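## Task

Fetch the cardboard box from beneath the workbench and set it inside the steel box. The steel box must sit level on the workbench top with nothing of it hanging past an edge. Neither robot may tip over or finish leaning, or the task fails. It only counts if everything stays in place without a robot supporting it. At the end, open the grippers and move the robots away.

## Robot and tools

Two mobile robots share the work. stretch (Hello Robot Stretch 3) has one telescoping arm on a lift mast; the arm reaches out to the robot's RIGHT, so moving the gripper forward means driving the base. Its base is 0.33 m long, 0.34 m wide and turns about a point 0.05 m behind its front edge. rby (Rainbow RB-Y1) has a two-wheel base (0.66 x 0.58 m, front edge 0.10 m ahead of the axle), a folding torso, a head and two arms, left and right, each rated for 3 kg. Neither base can move sideways. A loose object may occasionally get nudged.

Frames: each robot reports in its own base frame, origin on the floor between the drive wheels, x forward, y left, z up, in metres. Odometry is that frame at scene start and only counts wheel turns. Relative positions of the two robots come only from images, lidar_m and the depth grids. stretch's hand_pose is the point where closed fingertips meet; rby's left_hand and right_hand are the midpoint between pads, fingers along -z, closing along x (printed values may be off at long reach); chest is a spine point 0.08 m under the shoulders.

Tools. execute_actions takes "actions": a list holding one action or none, plus optional "cameras" (names from the enum, "all", null, or [] for none). An action is an object keyed by robot name, "stretch" and/or "rby"; everything inside starts at once. Each robot may have "base" with exactly one command: {"translate_m": d}, a straight drive relative to where the base is, forward positive (stretch -1 to 1, rby -3 to 3), or {"rotate_rad": d}, a turn on the spot relative to current heading, left/counter-clockwise positive, -3.2 to 3.2. "joints" maps joint names to absolute targets (radians or metres as the name says). stretch: lift_m 0 to 1.1, arm_m 0 to 0.52, wrist_yaw_rad -1.345 to 4.42 (0 along arm, 3.0 folded over base), wrist_pitch_rad -1.57 to 0.451 (negative tips fingers down), wrist_roll_rad -2.911 to 2.911, gripper_m -0.089 to 0.179 (bigger is wider; true gap is smaller), head_pan_rad -3.953 to 1.73 (-1.57 looks along the arm), head_tilt_rad -1.53 to 0.419. stretch may add "contact_limits": {"arm_m": effort % 1-100} to stop the arm gently on contact. rby joints: torso_squat_rad 0-1.2, torso_shift_rad -0.3-0.6, torso_pitch_rad -0.2-1.4, torso_yaw_rad -1.5-1.5; per arm shoulder_pitch ±2.356 (negative raises forward), left_shoulder_roll 0 to 3.141 / right -3.141 to 0 (outward), shoulder_yaw ±2.094, elbow -2.617 to 0.01, forearm_roll ±3.141, wrist_pitch -1.57 to 1.919, hand_roll ±2.705, gripper_m 0 to 0.1 (pad opening); head_pan_rad ±0.523, head_tilt_rad -0.35 to 1.57 (positive looks down). Torso combos must also hold: squat+shift<=1.52; squat-shift+pitch<=1.57; shift+0.5pitch-0.4squat<=0.7; shift+0.3pitch-0.5squat<=0.39. rby may add "speeds" (translate_m 0.05-0.4 m/s, rotate_rad 0.1-1.509 rad/s) and "min_time_s" (0.1-8 s) for arm/head moves. A base move needing over 8.667 s is refused; any bad key or value refuses the whole call. No action exceeds 15 s. Omitted joints may keep pushing toward old targets.

wait {"seconds": 0-10} lets time pass and returns state and images. zoom_image {"camera", "region": [x0,y0,x1,y1]} enlarges part (max 504x504 px) of a camera's latest image. finished_scene {"scene": n} ends the scene irreversibly and reports success; the next task arrives then. A reply without a tool call ends everything.

Results: base_status and joint_status per motion: done, off_target (resting short, maybe still pushing), contact_stop, time_out, torque_fault, limit_stop_at_<name>, stopped_with_arm, not_followed. on_its_own covers uncommanded parts; "held at" is the held target. motor_effort is % with peak in brackets, noisy and biased. lidar_m: 12 sectors of 30 degrees, first straight ahead then counter-clockwise, in a plane 0.17 m up, "-" for nothing. wrist_depth_mm / head_depth_mm: 7x7 median depths. base_tilt in degrees. "joint command not followed" with a cause line means an arm was held back by collision checks; follow its advice. limit_stop_at_own_body means a guard stopped the arm near rby's own body; move apart. When an rby arm or torso hits contact_stop, its whole group stops; back off the arm first, then the torso, in separate actions. A stopped stretch arm or lift goes slack until recommanded.

Gripping: stretch, send gripper_m below the object width, release at least 0.02 above the touch value; readings do not confirm a grasp. rby, command at least 0.005 less than the width; off_target then is normal.

Hazards: never press the robots into each other or rby's arms into each other; once bases touch, even millimetres more presses hard. Bases do not stop at furniture. stretch can tip if it pushes with the gripper above about 0.45 m, drives while holding something fixed, or snags; undo in small steps, free the gripper, lower lift to about 0.2. stretch wrist folding is safe only with lift 0.32-0.95, pitch -0.4, roll near 0; with yaw below -0.4 keep pitch at -0.5 or lower. stretch drives fast only when stowed (lift<0.30, arm<0.03, yaw>2.54). Heavy loads far forward tip rby. Overloading an rby arm joint (e.g. elbow 34.2, wrist 23.7 N m) freezes rby 10 s; long holding heats motors (warning at 65 °C, brake stop at 80 °C). Avoid drops, slams and hard pushes. The robot holds its last command while you think; faster robot motion is preferred.

Each tool is called after "Call:" as name(argument=value, ...) on one line, values as JSON.

## Session

Call:
execute_actions(actions=[])

Scene clock: 0.00 s.
stretch.base_odometry: x=+0.000 y=+0.000 heading=+0.000 (m, m, rad; stretch's odometry frame)
stretch.turned_by_wheels: +0.000 (rad since the last result)
stretch.turned_by_imu: +0.000 (rad since the last result)
stretch.base_tilt: forward=+0.0 right=+0.1 (deg)
stretch.lidar_m: 1.49 1.15 1.11 1.18 1.75 1.24 1.79 1.97 3.20 3.38 2.50 3.41
stretch.head_depth_mm: 2048 3106 3716 3736 3694 3320 2264 / 2041 2886 3198 3169 3163 2993 2273 / 2029 2518 2553 2510 2495 2507 2271 / 1977 2092 2076 2099 2088 2069 2033 / 1795 1796 1789 1776 1781 1778 1774 / 1573 1564 1564 1561 1554 1554 1546 / 1388 1386 1385 1384 1380 1373 1376
stretch.base_status: not commanded
stretch.joint_positions: lift_m=+0.503 arm_m=+0.000 wrist_yaw_rad=+3.105 wrist_pitch_rad=-0.581 wrist_roll_rad=+0.017 gripper_m=+0.037 head_pan_rad=+0.004 head_tilt_rad=+0.007
stretch.joint_status: not commanded
stretch.motor_effort: left_wheel=+0 right_wheel=+1 lift_m=+36 arm_m=+0 wrist_yaw_rad=-1 wrist_pitch_rad=+6 wrist_roll_rad=+0 gripper_m=+0 head_pan_rad=+0 head_tilt_rad=+1 (%)
stretch.hand_pose: x=-0.0138 y=+0.0560 z=+0.4807 quat_wxyz=(+0.217, +0.686, +0.189, +0.668) (m; stretch's base frame)
stretch.wrist_depth_mm: - - - - - 978 869 / - - - - - - 918 / - - - 959 954 916 896 / 847 847 - 821 815 820 797 / 744 726 722 716 715 712 698 / 649 651 - 652 618 636 630 / 595 587 - - 572 564 563
rby.base_odometry: x=+0.000 y=+0.000 heading=+0.000 (m, m, rad; rby's odometry frame)
rby.base_status: not commanded
rby.joint_positions: torso_squat_rad=+0.350 torso_shift_rad=+0.000 torso_pitch_rad=+0.000 torso_yaw_rad=-0.001 left_shoulder_pitch_rad=-0.002 left_shoulder_roll_rad=+0.024 left_shoulder_yaw_rad=+0.041 left_elbow_rad=-0.197 left_forearm_roll_rad=-0.036 left_wrist_pitch_rad=-0.003 left_hand_roll_rad=-0.038 left_gripper_m=+0.099 right_shoulder_pitch_rad=-0.040 right_shoulder_roll_rad=-0.011 right_shoulder_yaw_rad=+0.032 right_elbow_rad=-0.287 right_forearm_roll_rad=-0.053 right_wrist_pitch_rad=-0.047 right_hand_roll_rad=+0.008 right_gripper_m=+0.101 head_pan_rad=+0.000 head_tilt_rad=+0.401
rby.joint_status: not commanded
rby.chest: x=-0.2279 y=-0.0006 z=+1.2475 quat_wxyz=(+1.000, +0.000, +0.000, +0.000) (m; rby's base frame)
rby.left_hand: x=-0.1298 y=+0.2420 z=+0.5691 quat_wxyz=(+0.995, +0.018, -0.100, -0.018) (m; rby's base frame)
rby.right_hand: x=-0.0505 y=-0.2220 z=+0.5855 quat_wxyz=(+0.983, +0.001, -0.185, +0.001) (m; rby's base frame)
pictures: rby_head_camera, rby_left_wrist_camera, rby_right_wrist_camera, stretch_head_camera (sideways: a quarter turn clockwise sets it upright), stretch_nav_camera (sideways: a quarter turn counterclockwise sets it upright), stretch_wrist_camera
Images, in order (width x height): rby_head_camera 896x504, rby_left_wrist_camera 644x364, rby_right_wrist_camera 644x364, stretch_head_camera 896x504, stretch_nav_camera 672x504, stretch_wrist_camera 644x364.

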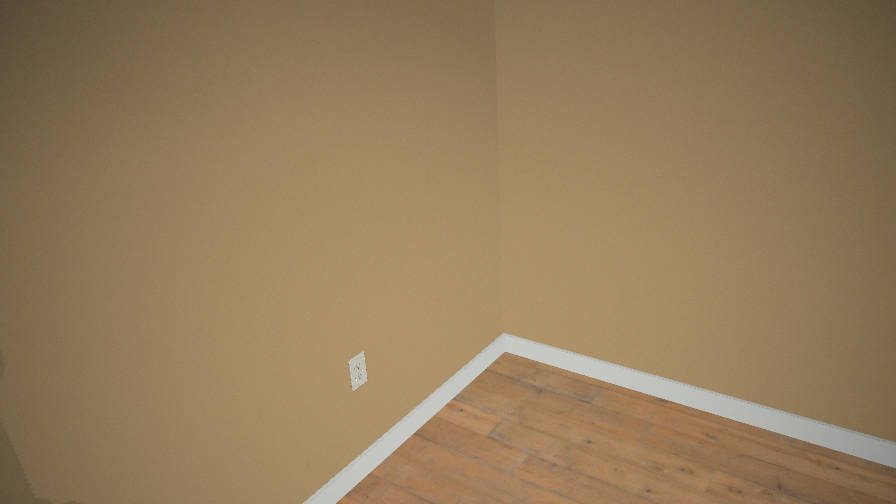

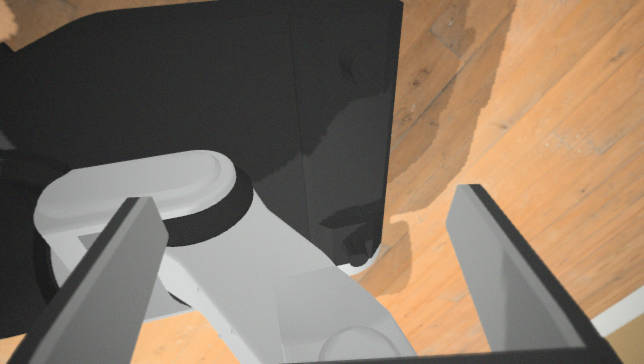

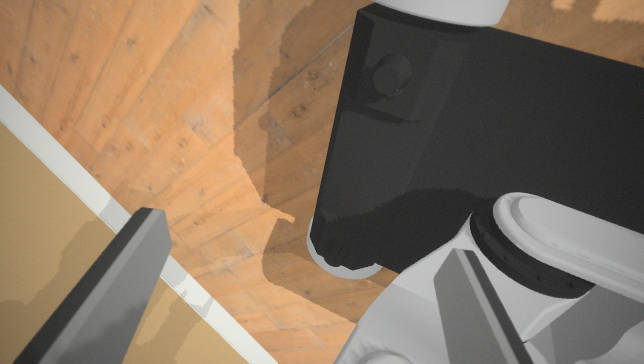

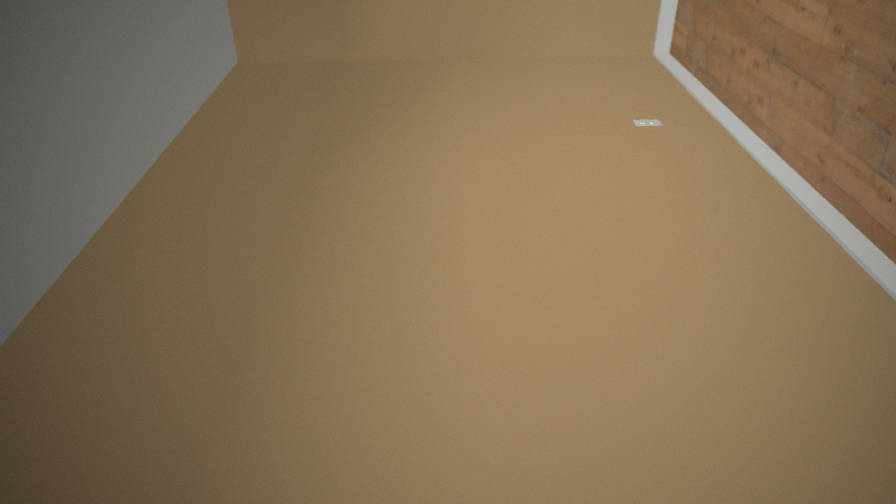

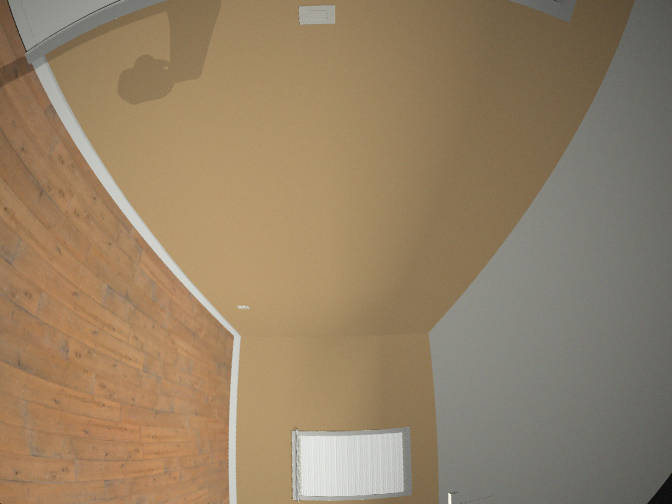

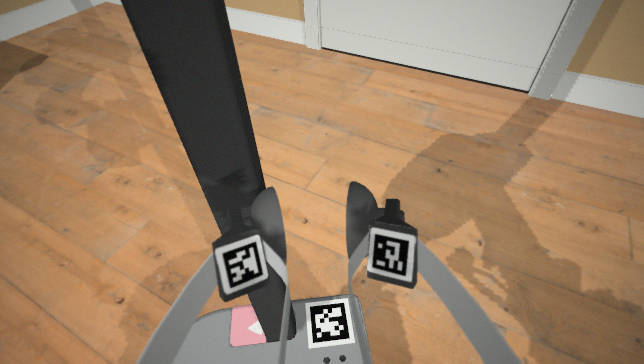

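Call:
execute_actions(actions=[{"stretch":{"joints":{"head_pan_rad":-2.0,"head_tilt_rad":-0.5}},"rby":{"joints":{"torso_yaw_rad":1.4,"head_pan_rad":0.5}}}], cameras=["rby_head_camera","stretch_head_camera","stretch_nav_camera"])

Scene clock: 6.07 s.
stretch.base_odometry: x=+0.000 y=+0.000 heading=+0.000 (m, m, rad; stretch's odometry frame)
stretch.turned_by_wheels: +0.000 (rad since the last result)
stretch.turned_by_imu: +0.001 (rad since the last result)
stretch.base_tilt: forward=+0.0 right=+0.0 (deg)
stretch.lidar_m: 1.49 1.15 1.11 1.18 1.76 1.24 1.79 1.97 3.18 3.37 2.50 3.42
stretch.head_depth_mm: 2946 3142 3454 2664 1971 1588 1337 / 3008 3230 3524 2666 1990 1576 1326 / 2975 3258 3470 2641 1976 1594 1325 / 3087 3321 3576 2692 1979 1594 1321 / 3105 3351 3405 2662 1985 1588 1318 / 3107 3341 3401 2659 1983 1575 1320 / 3195 3317 3551 2636 1981 1594 1320
stretch.base_status: not commanded
stretch.joint_positions: lift_m=+0.503 arm_m=+0.000 wrist_yaw_rad=+3.105 wrist_pitch_rad=-0.581 wrist_roll_rad=+0.017 gripper_m=+0.037 head_pan_rad=-1.993 head_tilt_rad=-0.493
stretch.joint_status: all done
stretch.motor_effort: left_wheel=+0(0) right_wheel=+1(1) lift_m=+35(36) arm_m=+0(1) wrist_yaw_rad=+0(0) wrist_pitch_rad=+7(6) wrist_roll_rad=+0(0) gripper_m=+0(0) head_pan_rad=-4(42) head_tilt_rad=-4(26) (%)
stretch.hand_pose: x=-0.0138 y=+0.0560 z=+0.4807 quat_wxyz=(+0.217, +0.686, +0.189, +0.668) (m; stretch's base frame)
stretch.wrist_depth_mm: - - - - - 955 868 / - - - - - - 942 / - - - 960 946 936 931 / 859 833 - 816 834 807 788 / 734 742 725 721 716 699 711 / 654 647 - 637 621 620 623 / 598 589 - - 564 570 563
rby.base_odometry: x=+0.000 y=+0.000 heading=+0.000 (m, m, rad; rby's odometry frame)
rby.base_status: not commanded
rby.joint_positions: torso_squat_rad=+0.350 torso_shift_rad=+0.000 torso_pitch_rad=+0.000 torso_yaw_rad=+1.175 left_shoulder_pitch_rad=-0.002 left_shoulder_roll_rad=+0.024 left_shoulder_yaw_rad=+0.041 left_elbow_rad=-0.197 left_forearm_roll_rad=-0.036 left_wrist_pitch_rad=-0.003 left_hand_roll_rad=-0.038 left_gripper_m=+0.099 right_shoulder_pitch_rad=-0.041 right_shoulder_roll_rad=-0.011 right_shoulder_yaw_rad=+0.032 right_elbow_rad=-0.287 right_forearm_roll_rad=-0.053 right_wrist_pitch_rad=-0.047 right_hand_roll_rad=+0.008 right_gripper_m=+0.101 head_pan_rad=+0.500 head_tilt_rad=+0.401
rby.joint_status: torso_yaw_rad limit_stop_at_own_body (moved +1.176 of +1.401); the others done
rby.on_its_own: torso_yaw_rad is held at +1.175, not at your +1.400, since a limit_stop_at_own_body
rby.chest: x=-0.2279 y=-0.0006 z=+1.2475 quat_wxyz=(+0.832, +0.000, +0.000, +0.554) (m; rby's base frame)
rby.left_hand: x=-0.4141 y=+0.1835 z=+0.5692 quat_wxyz=(+0.838, +0.071, -0.074, +0.536) (m; rby's base frame)
rby.right_hand: x=+0.0449 y=+0.0787 z=+0.5857 quat_wxyz=(+0.817, +0.104, -0.154, +0.546) (m; rby's base frame)
pictures: rby_head_camera, stretch_head_camera (sideways: a quarter turn clockwise sets it upright), stretch_nav_camera (sideways: a quarter turn counterclockwise sets it upright)
Images, in order (width x height): rby_head_camera 896x504, stretch_head_camera 896x504, stretch_nav_camera 672x504.

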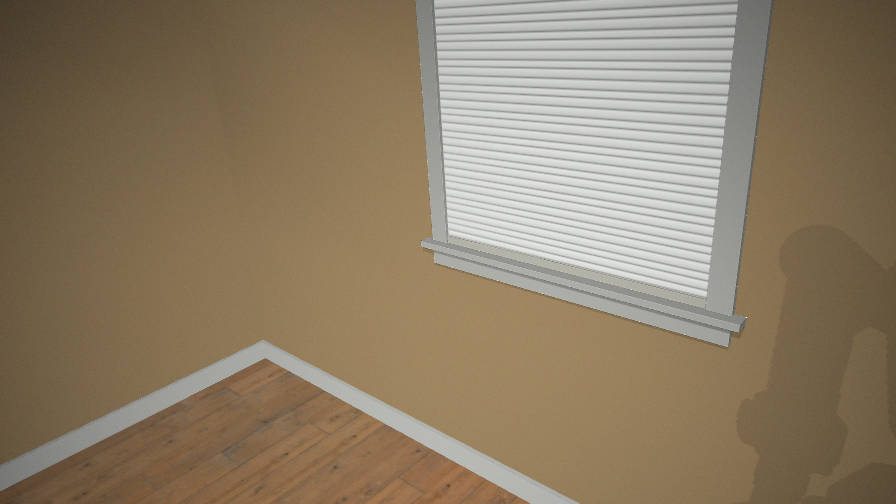

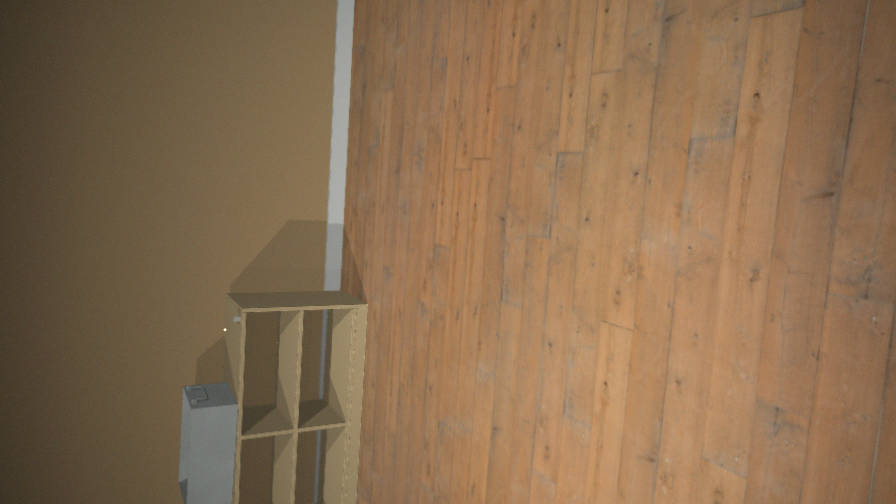

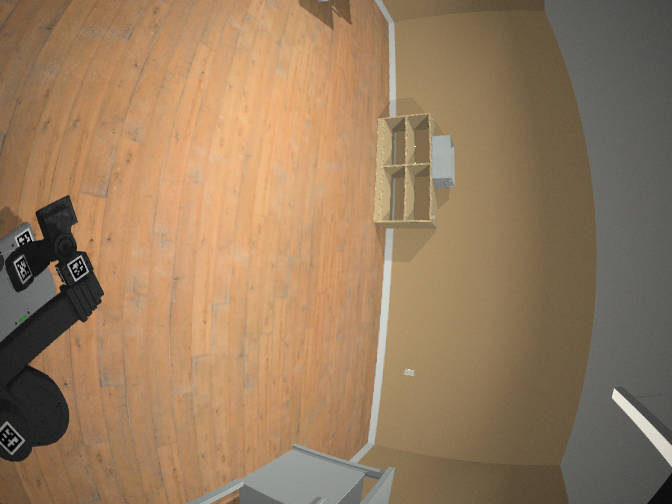

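Call:
execute_actions(actions=[{"stretch":{"joints":{"head_pan_rad":-2.9,"head_tilt_rad":-0.6}},"rby":{"base":{"rotate_rad":2.4},"joints":{"torso_yaw_rad":0,"head_pan_rad":0}}}], cameras=["rby_head_camera","stretch_head_camera","stretch_nav_camera"])

Scene clock: 12.63 s.
stretch.base_odometry: x=+0.000 y=+0.000 heading=+0.000 (m, m, rad; stretch's odometry frame)
stretch.turned_by_wheels: +0.000 (rad since the last result)
stretch.turned_by_imu: +0.002 (rad since the last result)
stretch.base_tilt: forward=+0.0 right=+0.1 (deg)
stretch.lidar_m: 1.49 1.15 1.11 1.18 1.75 1.24 1.79 1.96 3.17 3.38 2.77 3.41
stretch.head_depth_mm: 1909 1965 1804 1728 1744 1472 1258 / 2065 1945 1893 2094 1784 1469 1254 / 2246 1940 1976 2190 1773 1465 1254 / 2460 2101 1959 2093 1764 1466 1251 / 2732 2110 2163 2262 1769 1462 1245 / 3040 3309 2802 2261 1782 1457 1245 / 3300 3560 3067 2269 1770 1466 1246
stretch.base_status: not commanded
stretch.joint_positions: lift_m=+0.503 arm_m=+0.000 wrist_yaw_rad=+3.105 wrist_pitch_rad=-0.581 wrist_roll_rad=+0.017 gripper_m=+0.037 head_pan_rad=-2.893 head_tilt_rad=-0.592
stretch.joint_status: all done
stretch.motor_effort: left_wheel=+0(0) right_wheel=+0(1) lift_m=+37(35) arm_m=+1(0) wrist_yaw_rad=+0(0) wrist_pitch_rad=+6(7) wrist_roll_rad=+0(0) gripper_m=+0(0) head_pan_rad=-3(40) head_tilt_rad=-4(19) (%)
stretch.hand_pose: x=-0.0138 y=+0.0560 z=+0.4807 quat_wxyz=(+0.217, +0.686, +0.189, +0.668) (m; stretch's base frame)
stretch.wrist_depth_mm: - - - - - 983 865 / - - - - - - 955 / - - - 975 950 947 914 / 848 832 - 833 818 812 797 / 749 730 735 730 712 702 710 / 651 652 - 635 624 625 636 / 589 585 - - 569 570 567
rby.base_odometry: x=+0.000 y=+0.000 heading=+2.400 (m, m, rad; rby's odometry frame)
rby.base_status: done
rby.joint_positions: torso_squat_rad=+0.350 torso_shift_rad=+0.000 torso_pitch_rad=+0.000 torso_yaw_rad=+0.000 left_shoulder_pitch_rad=-0.002 left_shoulder_roll_rad=+0.024 left_shoulder_yaw_rad=+0.041 left_elbow_rad=-0.197 left_forearm_roll_rad=-0.036 left_wrist_pitch_rad=-0.003 left_hand_roll_rad=-0.038 left_gripper_m=+0.099 right_shoulder_pitch_rad=-0.040 right_shoulder_roll_rad=-0.011 right_shoulder_yaw_rad=+0.032 right_elbow_rad=-0.287 right_forearm_roll_rad=-0.053 right_wrist_pitch_rad=-0.047 right_hand_roll_rad=+0.008 right_gripper_m=+0.101 head_pan_rad=+0.000 head_tilt_rad=+0.401
rby.joint_status: all done
rby.chest: x=-0.2279 y=-0.0007 z=+1.2475 quat_wxyz=(+1.000, +0.000, +0.000, +0.000) (m; rby's base frame)
rby.left_hand: x=-0.1299 y=+0.2421 z=+0.5691 quat_wxyz=(+0.995, +0.018, -0.100, -0.018) (m; rby's base frame)
rby.right_hand: x=-0.0504 y=-0.2218 z=+0.5855 quat_wxyz=(+0.983, +0.001, -0.185, +0.001) (m; rby's base frame)
pictures: rby_head_camera, stretch_head_camera (sideways: a quarter turn clockwise sets it upright), stretch_nav_camera (sideways: a quarter turn counterclockwise sets it upright)
Images, in order (width x height): rby_head_camera 896x504, stretch_head_camera 896x504, stretch_nav_camera 672x504.

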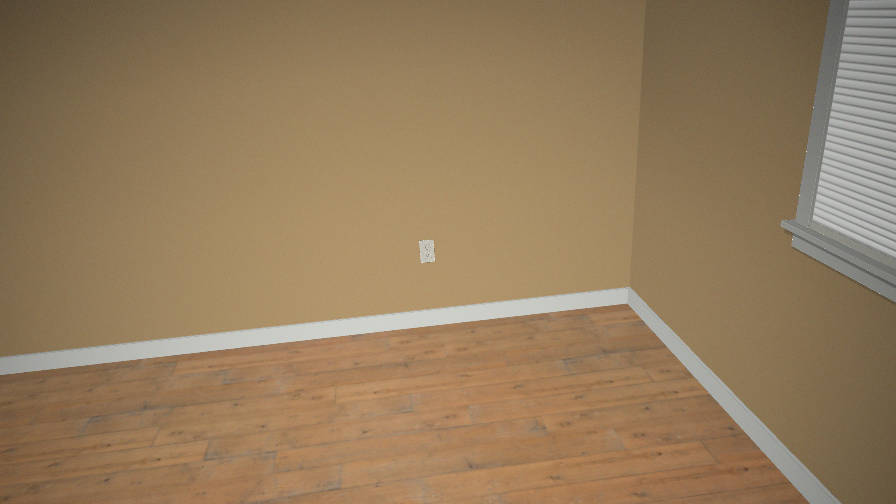

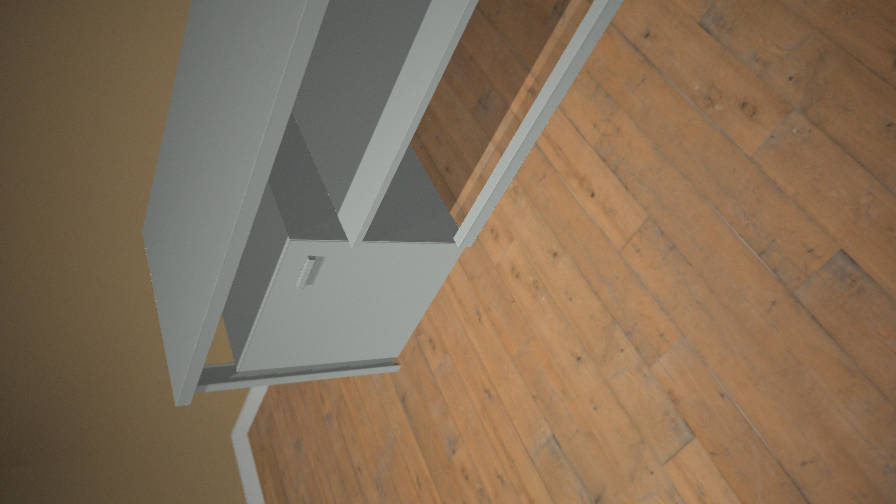

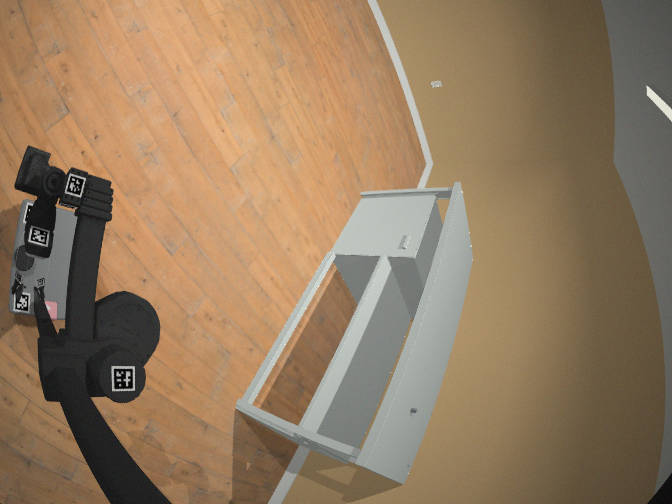

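Call:
execute_actions(actions=[{"stretch":{"base":{"rotate_rad":3.2},"joints":{"head_pan_rad":-1.2,"lift_m":0.28,"wrist_pitch_rad":-0.4}},"rby":{"base":{"rotate_rad":1.7}}}], cameras=["rby_head_camera"])

Call:
execute_actions(actions=[{"stretch":{"base":{"translate_m":1}}}], cameras=[])

Call:
execute_actions(actions=[{"stretch":{"base":{"translate_m":0.8}}}], cameras=[])

Call:
execute_actions(actions=[{"stretch":{"base":{"rotate_rad":-0.4},"joints":{"head_pan_rad":-1.57,"head_tilt_rad":-0.8}}}], cameras=["rby_head_camera","stretch_head_camera","stretch_nav_camera"])

Scene clock: 22.43 s.
stretch.base_odometry: x=+0.000 y=+0.000 heading=-3.083 (m, m, rad; stretch's odometry frame)
stretch.turned_by_wheels: +3.200 (rad since the last result)
stretch.turned_by_imu: +3.245 (rad since the last result)
stretch.base_tilt: forward=+0.0 right=+0.2 (deg)
stretch.lidar_m: 1.78 2.09 3.20 3.65 3.94 2.96 1.43 1.11 1.11 1.20 1.86 1.24
stretch.head_depth_mm: 1209 1299 1391 1506 1621 1474 1258 / 1340 1447 1564 1719 1733 1470 1256 / 1499 1632 1793 1973 1769 1473 1253 / 1697 1876 2080 2178 1769 1473 1246 / 1905 2113 2338 2247 1775 1467 1256 / 1839 2021 2219 2248 1764 1462 1254 / 1733 1893 2076 2164 1769 1460 1250
stretch.base_status: done
stretch.joint_positions: lift_m=+0.280 arm_m=+0.000 wrist_yaw_rad=+3.105 wrist_pitch_rad=-0.420 wrist_roll_rad=+0.017 gripper_m=+0.037 head_pan_rad=-1.207 head_tilt_rad=-0.593
stretch.joint_status: all done
stretch.motor_effort: left_wheel=-3(10) right_wheel=+5(13) lift_m=+28(28) arm_m=+0(0) wrist_yaw_rad=+0(0) wrist_pitch_rad=+10(13) wrist_roll_rad=+0(0) gripper_m=+0(0) head_pan_rad=+3(40) head_tilt_rad=-4(4) (%)
stretch.hand_pose: x=-0.0130 y=+0.0792 z=+0.2923 quat_wxyz=(+0.162, +0.700, +0.134, +0.683) (m; stretch's base frame)
stretch.wrist_depth_mm: - - - - - - - / - - - - - - - / 881 871 825 817 803 788 772 / 687 679 - 669 651 642 628 / 570 574 - 546 546 532 524 / 491 493 - - 452 457 456 / 440 - - - 406 402 403
rby.base_odometry: x=+0.000 y=+0.000 heading=-2.184 (m, m, rad; rby's odometry frame)
rby.base_status: done
rby.joint_positions: torso_squat_rad=+0.350 torso_shift_rad=+0.000 torso_pitch_rad=+0.000 torso_yaw_rad=+0.000 left_shoulder_pitch_rad=-0.002 left_shoulder_roll_rad=+0.024 left_shoulder_yaw_rad=+0.041 left_elbow_rad=-0.197 left_forearm_roll_rad=-0.036 left_wrist_pitch_rad=-0.003 left_hand_roll_rad=-0.038 left_gripper_m=+0.099 right_shoulder_pitch_rad=-0.040 right_shoulder_roll_rad=-0.011 right_shoulder_yaw_rad=+0.032 right_elbow_rad=-0.287 right_forearm_roll_rad=-0.053 right_wrist_pitch_rad=-0.047 right_hand_roll_rad=+0.008 right_gripper_m=+0.101 head_pan_rad=+0.000 head_tilt_rad=+0.401
rby.joint_status: not commanded
rby.chest: x=-0.2279 y=-0.0007 z=+1.2475 quat_wxyz=(+1.000, +0.000, +0.000, +0.000) (m; rby's base frame)
rby.left_hand: x=-0.1299 y=+0.2421 z=+0.5691 quat_wxyz=(+0.995, +0.018, -0.100, -0.018) (m; rby's base frame)
rby.right_hand: x=-0.0504 y=-0.2218 z=+0.5855 quat_wxyz=(+0.983, +0.001, -0.185, +0.001) (m; rby's base frame)
pictures: rby_head_camera
Images, in order (width x height): rby_head_camera 896x504.

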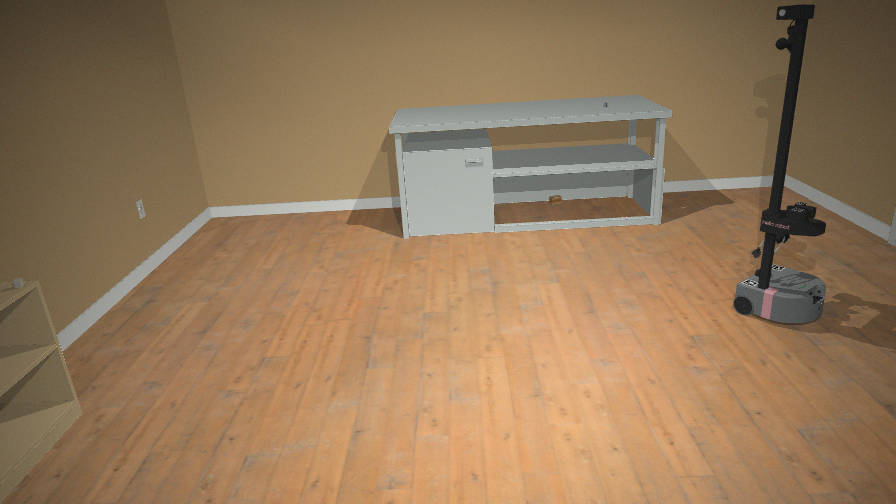

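Scene clock: 27.53 s.
stretch.base_odometry: x=-0.998 y=-0.058 heading=-3.083 (m, m, rad; stretch's odometry frame)
stretch.turned_by_wheels: +0.000 (rad since the last result)
stretch.turned_by_imu: +0.003 (rad since the last result)
stretch.base_tilt: forward=+0.0 right=+0.1 (deg)
stretch.lidar_m: 0.81 0.81 2.91 2.90 3.42 4.55 2.20 1.74 1.71 0.64 0.81 1.13
stretch.head_depth_mm: 1516 1719 1989 2199 1785 1466 1259 / 1407 1582 1802 2040 1633 1472 1252 / 1313 1467 1649 1701 770 1007 1200 / 1227 1358 1511 890 709 986 1224 / 1153 1261 1360 888 698 939 1170 / 1087 1188 1213 888 697 624 855 / 1028 1114 1159 888 698 591 837
stretch.base_status: done
stretch.joint_positions: lift_m=+0.280 arm_m=+0.000 wrist_yaw_rad=+3.105 wrist_pitch_rad=-0.420 wrist_roll_rad=+0.017 gripper_m=+0.037 head_pan_rad=-1.207 head_tilt_rad=-0.593
stretch.joint_status: not commanded
stretch.motor_effort: left_wheel=-3(8) right_wheel=+4(13) lift_m=+30(29) arm_m=+0(0) wrist_yaw_rad=-1(0) wrist_pitch_rad=+9(9) wrist_roll_rad=+0(0) gripper_m=+0(1) head_pan_rad=+3(2) head_tilt_rad=-3(4) (%)
stretch.hand_pose: x=-0.0130 y=+0.0793 z=+0.2925 quat_wxyz=(+0.162, +0.700, +0.133, +0.683) (m; stretch's base frame)
stretch.wrist_depth_mm: - - - - - - - / - - - - - - - / 887 874 853 832 810 802 774 / 703 685 - 662 646 633 633 / 568 566 - 556 549 533 523 / 487 501 - - 453 467 453 / 439 - - - 409 402 402
rby.base_odometry: x=+0.000 y=+0.000 heading=-2.184 (m, m, rad; rby's odometry frame)
rby.base_status: not commanded
rby.joint_positions: torso_squat_rad=+0.350 torso_shift_rad=+0.000 torso_pitch_rad=+0.000 torso_yaw_rad=+0.000 left_shoulder_pitch_rad=-0.002 left_shoulder_roll_rad=+0.024 left_shoulder_yaw_rad=+0.041 left_elbow_rad=-0.197 left_forearm_roll_rad=-0.036 left_wrist_pitch_rad=-0.003 left_hand_roll_rad=-0.038 left_gripper_m=+0.099 right_shoulder_pitch_rad=-0.040 right_shoulder_roll_rad=-0.011 right_shoulder_yaw_rad=+0.032 right_elbow_rad=-0.287 right_forearm_roll_rad=-0.053 right_wrist_pitch_rad=-0.047 right_hand_roll_rad=+0.008 right_gripper_m=+0.101 head_pan_rad=+0.000 head_tilt_rad=+0.401
rby.joint_status: not commanded
rby.chest: x=-0.2279 y=-0.0007 z=+1.2475 quat_wxyz=(+1.000, +0.000, +0.000, +0.000) (m; rby's base frame)
rby.left_hand: x=-0.1299 y=+0.2421 z=+0.5691 quat_wxyz=(+0.995, +0.018, -0.100, -0.018) (m; rby's base frame)
rby.right_hand: x=-0.0504 y=-0.2218 z=+0.5855 quat_wxyz=(+0.983, +0.001, -0.185, +0.001) (m; rby's base frame)
pictures: none
No camera images: the call's "cameras" was empty. Leave "cameras" out to get every camera's image.

Scene clock: 32.40 s.
stretch.base_odometry: x=-1.797 y=-0.104 heading=-3.083 (m, m, rad; stretch's odometry frame)
stretch.turned_by_wheels: +0.000 (rad since the last result)
stretch.turned_by_imu: -0.707 (rad since the last result)
stretch.base_tilt: forward=-0.1 right=+0.1 (deg)
stretch.lidar_m: 0.73 0.59 0.42 0.41 2.74 3.34 3.80 2.94 2.06 0.70 0.75 0.77
stretch.head_depth_mm: 1632 1791 1983 2129 1763 1471 1247 / 1682 1831 2027 2170 1668 1463 1250 / 1711 1890 2113 2234 699 577 514 / 1771 1922 2189 882 699 578 491 / 1781 1944 2152 883 698 575 491 / 1526 1626 1729 879 698 575 491 / 1274 1339 1400 883 695 575 491
stretch.base_status: translate_m off_target (by the wheels' count: +0.7997 of +0.8000)
stretch.joint_positions: lift_m=+0.280 arm_m=+0.000 wrist_yaw_rad=+3.112 wrist_pitch_rad=-0.418 wrist_roll_rad=+0.020 gripper_m=+0.037 head_pan_rad=-1.204 head_tilt_rad=-0.597
stretch.joint_status: not commanded
stretch.on_its_own: left_wheel is at rest, and its effort (+43) is outside its rest range (-18 to +18); right_wheel is at rest, and its effort (+38) is outside its rest range (-18 to +18)
stretch.motor_effort: left_wheel=+43(100) right_wheel=+38(100) lift_m=+34(46) arm_m=-3(4) wrist_yaw_rad=-5(38) wrist_pitch_rad=+8(12) wrist_roll_rad=-1(1) gripper_m=+0(0) head_pan_rad=+2(2) head_tilt_rad=-2(5) (%)
stretch.hand_pose: x=-0.0146 y=+0.0793 z=+0.2926 quat_wxyz=(+0.159, +0.700, +0.135, +0.683) (m; stretch's base frame)
stretch.wrist_depth_mm: - - - 671 413 432 450 / - - - 750 459 476 501 / 892 882 836 757 511 525 551 / 698 682 - 639 565 587 601 / 577 566 - 555 548 528 533 / 486 501 - - 442 458 448 / 436 - - - 402 406 398
rby.base_odometry: x=+0.000 y=+0.000 heading=-2.184 (m, m, rad; rby's odometry frame)
rby.base_status: not commanded
rby.joint_positions: torso_squat_rad=+0.350 torso_shift_rad=+0.000 torso_pitch_rad=+0.000 torso_yaw_rad=+0.000 left_shoulder_pitch_rad=-0.002 left_shoulder_roll_rad=+0.024 left_shoulder_yaw_rad=+0.041 left_elbow_rad=-0.197 left_forearm_roll_rad=-0.036 left_wrist_pitch_rad=-0.003 left_hand_roll_rad=-0.038 left_gripper_m=+0.099 right_shoulder_pitch_rad=-0.040 right_shoulder_roll_rad=-0.011 right_shoulder_yaw_rad=+0.032 right_elbow_rad=-0.287 right_forearm_roll_rad=-0.053 right_wrist_pitch_rad=-0.047 right_hand_roll_rad=+0.008 right_gripper_m=+0.101 head_pan_rad=+0.000 head_tilt_rad=+0.401
rby.joint_status: not commanded
rby.chest: x=-0.2279 y=-0.0007 z=+1.2475 quat_wxyz=(+1.000, +0.000, +0.000, +0.000) (m; rby's base frame)
rby.left_hand: x=-0.1299 y=+0.2421 z=+0.5691 quat_wxyz=(+0.995, +0.018, -0.100, -0.018) (m; rby's base frame)
rby.right_hand: x=-0.0504 y=-0.2218 z=+0.5855 quat_wxyz=(+0.983, +0.001, -0.185, +0.001) (m; rby's base frame)
pictures: none
No camera images: the call's "cameras" was empty. Leave "cameras" out to get every camera's image.

Scene clock: 34.73 s.
stretch.base_odometry: x=-1.797 y=-0.104 heading=+2.801 (m, m, rad; stretch's odometry frame)
stretch.turned_by_wheels: -0.399 (rad since the last result)
stretch.turned_by_imu: -0.200 (rad since the last result)
stretch.base_tilt: forward=-0.1 right=+0.0 (deg)
stretch.lidar_m: 0.76 0.76 0.45 0.41 2.67 2.91 3.75 3.88 2.25 1.99 0.70 0.87
stretch.head_depth_mm: 2000 2302 2173 1793 1519 1321 1161 / 1928 2234 2165 1780 1510 1310 1158 / 1871 2155 2171 1789 1504 1311 1153 / 1832 2078 2160 1773 1501 1304 1160 / 1798 2029 2149 1759 1503 1300 1149 / 1743 1980 2149 1771 1498 1272 1067 / 1704 1915 2081 704 584 507 448
stretch.base_status: rotate_rad off_target (by the wheels' count: -0.3986 of -0.4000)
stretch.joint_positions: lift_m=+0.280 arm_m=+0.000 wrist_yaw_rad=+3.107 wrist_pitch_rad=-0.418 wrist_roll_rad=+0.020 gripper_m=+0.037 head_pan_rad=-1.563 head_tilt_rad=-0.791
stretch.joint_status: all done
stretch.on_its_own: left_wheel is at rest, and its effort (+61) is outside its rest range (-18 to +18)
stretch.motor_effort: left_wheel=+61(89) right_wheel=-2(19) lift_m=+35(34) arm_m=-2(2) wrist_yaw_rad=-1(6) wrist_pitch_rad=+9(9) wrist_roll_rad=-1(1) gripper_m=-1(0) head_pan_rad=-3(27) head_tilt_rad=-5(21) (%)
stretch.hand_pose: x=-0.0135 y=+0.0792 z=+0.2926 quat_wxyz=(+0.160, +0.700, +0.134, +0.682) (m; stretch's base frame)
stretch.wrist_depth_mm: - - 844 427 451 501 562 / - - - 471 498 553 639 / 894 848 837 517 555 626 701 / 698 690 - 582 620 631 625 / 573 564 - 533 548 532 526 / 487 497 - - 441 459 455 / 438 - - - 392 402 401
rby.base_odometry: x=+0.000 y=+0.000 heading=-2.184 (m, m, rad; rby's odometry frame)
rby.base_status: not commanded
rby.joint_positions: torso_squat_rad=+0.350 torso_shift_rad=+0.000 torso_pitch_rad=+0.000 torso_yaw_rad=+0.000 left_shoulder_pitch_rad=-0.002 left_shoulder_roll_rad=+0.024 left_shoulder_yaw_rad=+0.041 left_elbow_rad=-0.197 left_forearm_roll_rad=-0.036 left_wrist_pitch_rad=-0.003 left_hand_roll_rad=-0.038 left_gripper_m=+0.099 right_shoulder_pitch_rad=-0.040 right_shoulder_roll_rad=-0.011 right_shoulder_yaw_rad=+0.032 right_elbow_rad=-0.287 right_forearm_roll_rad=-0.053 right_wrist_pitch_rad=-0.047 right_hand_roll_rad=+0.008 right_gripper_m=+0.101 head_pan_rad=+0.000 head_tilt_rad=+0.401
rby.joint_status: not commanded
rby.chest: x=-0.2279 y=-0.0007 z=+1.2475 quat_wxyz=(+1.000, +0.000, +0.000, +0.000) (m; rby's base frame)
rby.left_hand: x=-0.1299 y=+0.2421 z=+0.5691 quat_wxyz=(+0.995, +0.018, -0.100, -0.018) (m; rby's base frame)
rby.right_hand: x=-0.0504 y=-0.2218 z=+0.5855 quat_wxyz=(+0.983, +0.001, -0.185, +0.001) (m; rby's base frame)
pictures: rby_head_camera, stretch_head_camera (sideways: a quarter turn clockwise sets it upright), stretch_nav_camera (sideways: a quarter turn counterclockwise sets it upright)
Images, in order (width x height): rby_head_camera 896x504, stretch_head_camera 896x504, stretch_nav_camera 672x504.

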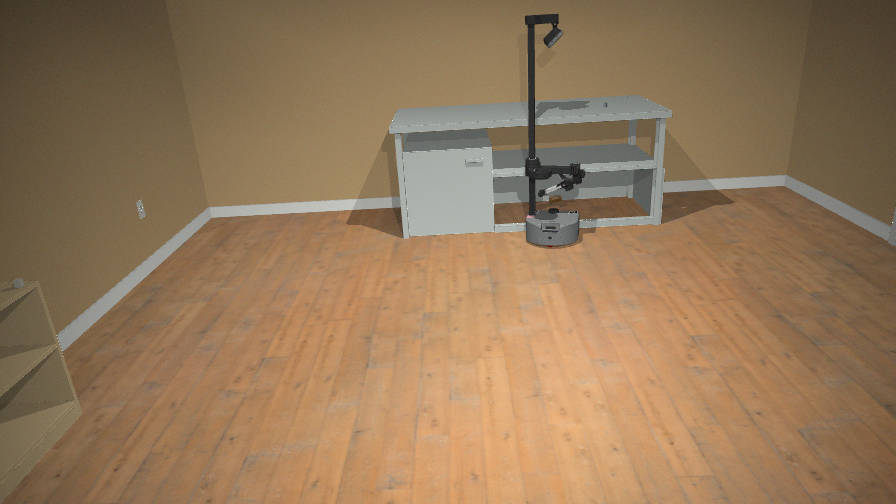

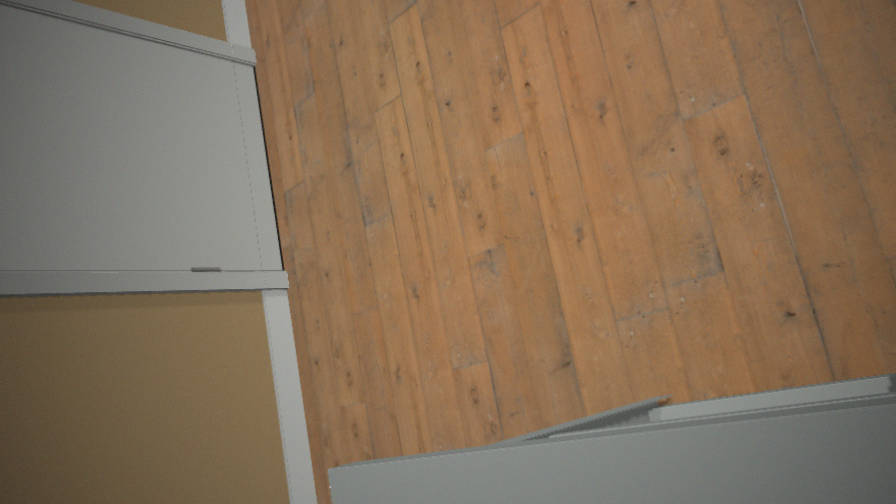

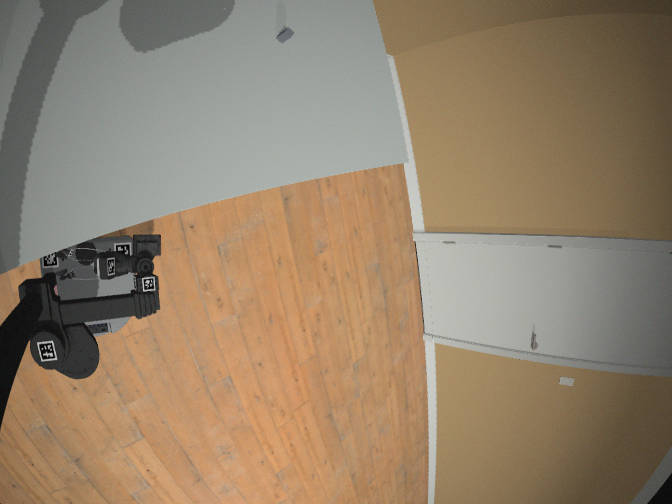

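Call:
execute_actions(actions=[{"stretch":{"base":{"translate_m":-0.2},"joints":{"lift_m":0.34}},"rby":{"base":{"rotate_rad":0.7}}}], cameras=["rby_head_camera"])

Call:
execute_actions(actions=[{"stretch":{"base":{"rotate_rad":1.42},"joints":{"head_tilt_rad":-1.2}}}], cameras=["stretch_nav_camera"])

Scene clock: 41.13 s.
stretch.base_odometry: x=-1.608 y=-0.171 heading=+2.801 (m, m, rad; stretch's odometry frame)
stretch.turned_by_wheels: +0.000 (rad since the last result)
stretch.turned_by_imu: +0.001 (rad since the last result)
stretch.base_tilt: forward=+0.0 right=+0.0 (deg)
stretch.lidar_m: 0.95 0.67 0.46 0.63 2.62 2.74 3.45 3.96 2.30 2.02 0.79 0.92
stretch.head_depth_mm: 2065 2392 2174 1811 1520 1321 1160 / 1983 2283 2189 1790 1505 1311 1161 / 1918 2205 2162 1785 1508 1304 1157 / 1871 2127 2160 1771 1504 1310 1149 / 1816 2091 2165 1768 1513 1301 1152 / 1777 2016 2166 1769 1496 1302 1148 / 1736 1972 2116 1763 1507 1300 1149
stretch.base_status: done
stretch.joint_positions: lift_m=+0.340 arm_m=+0.000 wrist_yaw_rad=+3.107 wrist_pitch_rad=-0.418 wrist_roll_rad=+0.020 gripper_m=+0.037 head_pan_rad=-1.563 head_tilt_rad=-0.791
stretch.joint_status: all done
stretch.motor_effort: left_wheel=+1(42) right_wheel=-1(11) lift_m=+42(45) arm_m=-2(2) wrist_yaw_rad=-2(3) wrist_pitch_rad=+9(8) wrist_roll_rad=-1(1) gripper_m=+0(0) head_pan_rad=-3(3) head_tilt_rad=-6(5) (%)
stretch.hand_pose: x=-0.0134 y=+0.0792 z=+0.3523 quat_wxyz=(+0.161, +0.701, +0.133, +0.682) (m; stretch's base frame)
stretch.wrist_depth_mm: - - - 908 522 447 485 / - - - - 555 503 568 / - - 965 914 590 566 650 / 801 785 - 766 624 649 692 / 648 651 - 640 581 607 599 / 565 558 - 546 523 499 516 / 483 500 - - 464 435 453
rby.base_odometry: x=+0.000 y=+0.000 heading=-1.484 (m, m, rad; rby's odometry frame)
rby.base_status: done
rby.joint_positions: torso_squat_rad=+0.350 torso_shift_rad=+0.000 torso_pitch_rad=+0.000 torso_yaw_rad=+0.000 left_shoulder_pitch_rad=-0.002 left_shoulder_roll_rad=+0.024 left_shoulder_yaw_rad=+0.041 left_elbow_rad=-0.197 left_forearm_roll_rad=-0.036 left_wrist_pitch_rad=-0.003 left_hand_roll_rad=-0.038 left_gripper_m=+0.099 right_shoulder_pitch_rad=-0.040 right_shoulder_roll_rad=-0.011 right_shoulder_yaw_rad=+0.032 right_elbow_rad=-0.287 right_forearm_roll_rad=-0.053 right_wrist_pitch_rad=-0.047 right_hand_roll_rad=+0.008 right_gripper_m=+0.101 head_pan_rad=+0.000 head_tilt_rad=+0.401
rby.joint_status: not commanded
rby.chest: x=-0.2279 y=-0.0007 z=+1.2475 quat_wxyz=(+1.000, +0.000, +0.000, +0.000) (m; rby's base frame)
rby.left_hand: x=-0.1299 y=+0.2421 z=+0.5691 quat_wxyz=(+0.995, +0.018, -0.100, -0.018) (m; rby's base frame)
rby.right_hand: x=-0.0504 y=-0.2218 z=+0.5855 quat_wxyz=(+0.983, +0.001, -0.185, +0.001) (m; rby's base frame)
pictures: rby_head_camera
Images, in order (width x height): rby_head_camera 896x504.

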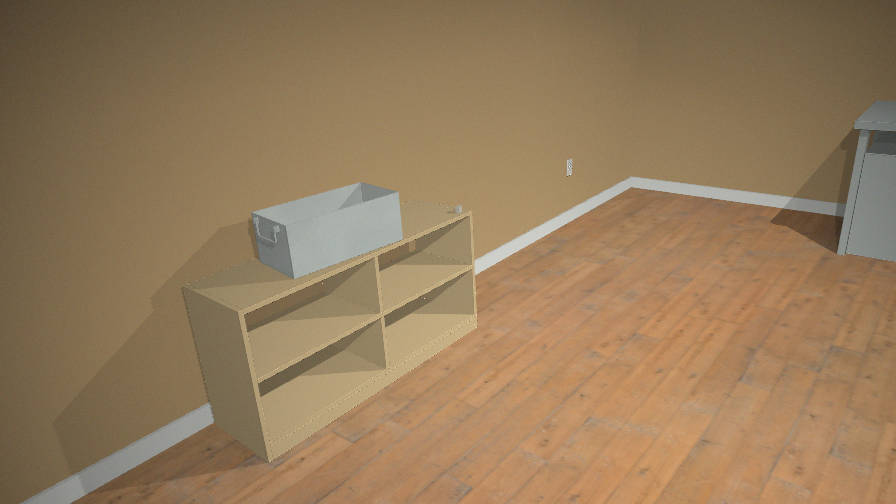

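Scene clock: 44.33 s.
stretch.base_odometry: x=-1.608 y=-0.171 heading=-2.062 (m, m, rad; stretch's odometry frame)
stretch.turned_by_wheels: +1.420 (rad since the last result)
stretch.turned_by_imu: +1.443 (rad since the last result)
stretch.base_tilt: forward=+0.0 right=+0.0 (deg)
stretch.lidar_m: 0.50 2.61 2.75 3.44 3.41 2.57 2.02 0.79 0.82 0.97 0.91 0.46
stretch.head_depth_mm: 673 617 603 1342 1287 1196 - / 670 613 578 1305 1280 1210 - / 666 610 568 938 1297 - - / 665 608 559 903 1283 - - / 660 604 558 872 1236 1182 1112 / 657 601 555 531 1224 1181 1110 / 651 599 553 520 859 1177 1106
stretch.base_status: done
stretch.joint_positions: lift_m=+0.340 arm_m=+0.000 wrist_yaw_rad=+3.107 wrist_pitch_rad=-0.418 wrist_roll_rad=+0.020 gripper_m=+0.037 head_pan_rad=-1.563 head_tilt_rad=-1.185
stretch.joint_status: all done
stretch.motor_effort: left_wheel=-3(7) right_wheel=+4(10) lift_m=+43(43) arm_m=-3(2) wrist_yaw_rad=-2(2) wrist_pitch_rad=+8(9) wrist_roll_rad=-1(1) gripper_m=+0(0) head_pan_rad=-3(3) head_tilt_rad=-7(29) (%)
stretch.hand_pose: x=-0.0134 y=+0.0792 z=+0.3523 quat_wxyz=(+0.161, +0.701, +0.133, +0.682) (m; stretch's base frame)
stretch.wrist_depth_mm: - - - - - - - / - - - - - - - / - - 953 950 924 899 882 / 804 797 - 766 752 723 708 / 665 650 - 632 632 611 602 / 555 564 - 541 525 532 521 / 489 502 - - 470 464 457
rby.base_odometry: x=+0.000 y=+0.000 heading=-1.484 (m, m, rad; rby's odometry frame)
rby.base_status: not commanded
rby.joint_positions: torso_squat_rad=+0.350 torso_shift_rad=+0.000 torso_pitch_rad=+0.000 torso_yaw_rad=+0.000 left_shoulder_pitch_rad=-0.002 left_shoulder_roll_rad=+0.024 left_shoulder_yaw_rad=+0.041 left_elbow_rad=-0.197 left_forearm_roll_rad=-0.036 left_wrist_pitch_rad=-0.003 left_hand_roll_rad=-0.038 left_gripper_m=+0.099 right_shoulder_pitch_rad=-0.040 right_shoulder_roll_rad=-0.011 right_shoulder_yaw_rad=+0.032 right_elbow_rad=-0.287 right_forearm_roll_rad=-0.053 right_wrist_pitch_rad=-0.047 right_hand_roll_rad=+0.008 right_gripper_m=+0.101 head_pan_rad=+0.000 head_tilt_rad=+0.401
rby.joint_status: not commanded
rby.chest: x=-0.2279 y=-0.0007 z=+1.2475 quat_wxyz=(+1.000, +0.000, +0.000, +0.000) (m; rby's base frame)
rby.left_hand: x=-0.1299 y=+0.2421 z=+0.5691 quat_wxyz=(+0.995, +0.018, -0.100, -0.018) (m; rby's base frame)
rby.right_hand: x=-0.0504 y=-0.2218 z=+0.5855 quat_wxyz=(+0.983, +0.001, -0.185, +0.001) (m; rby's base frame)
pictures: stretch_nav_camera (sideways: a quarter turn counterclockwise sets it upright)
Images, in order (width x height): stretch_nav_camera 672x504.

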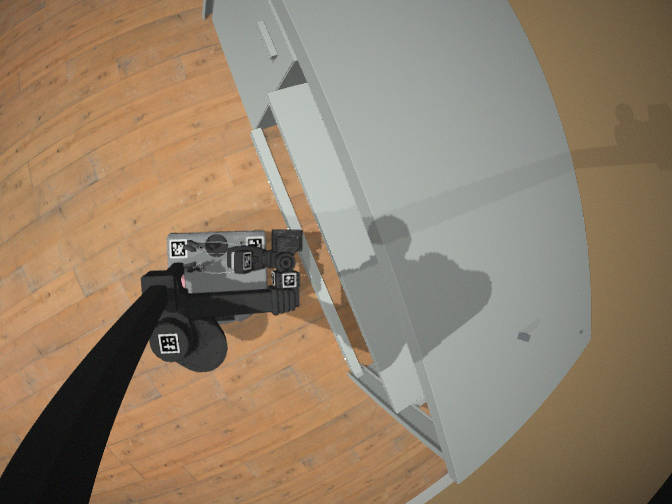

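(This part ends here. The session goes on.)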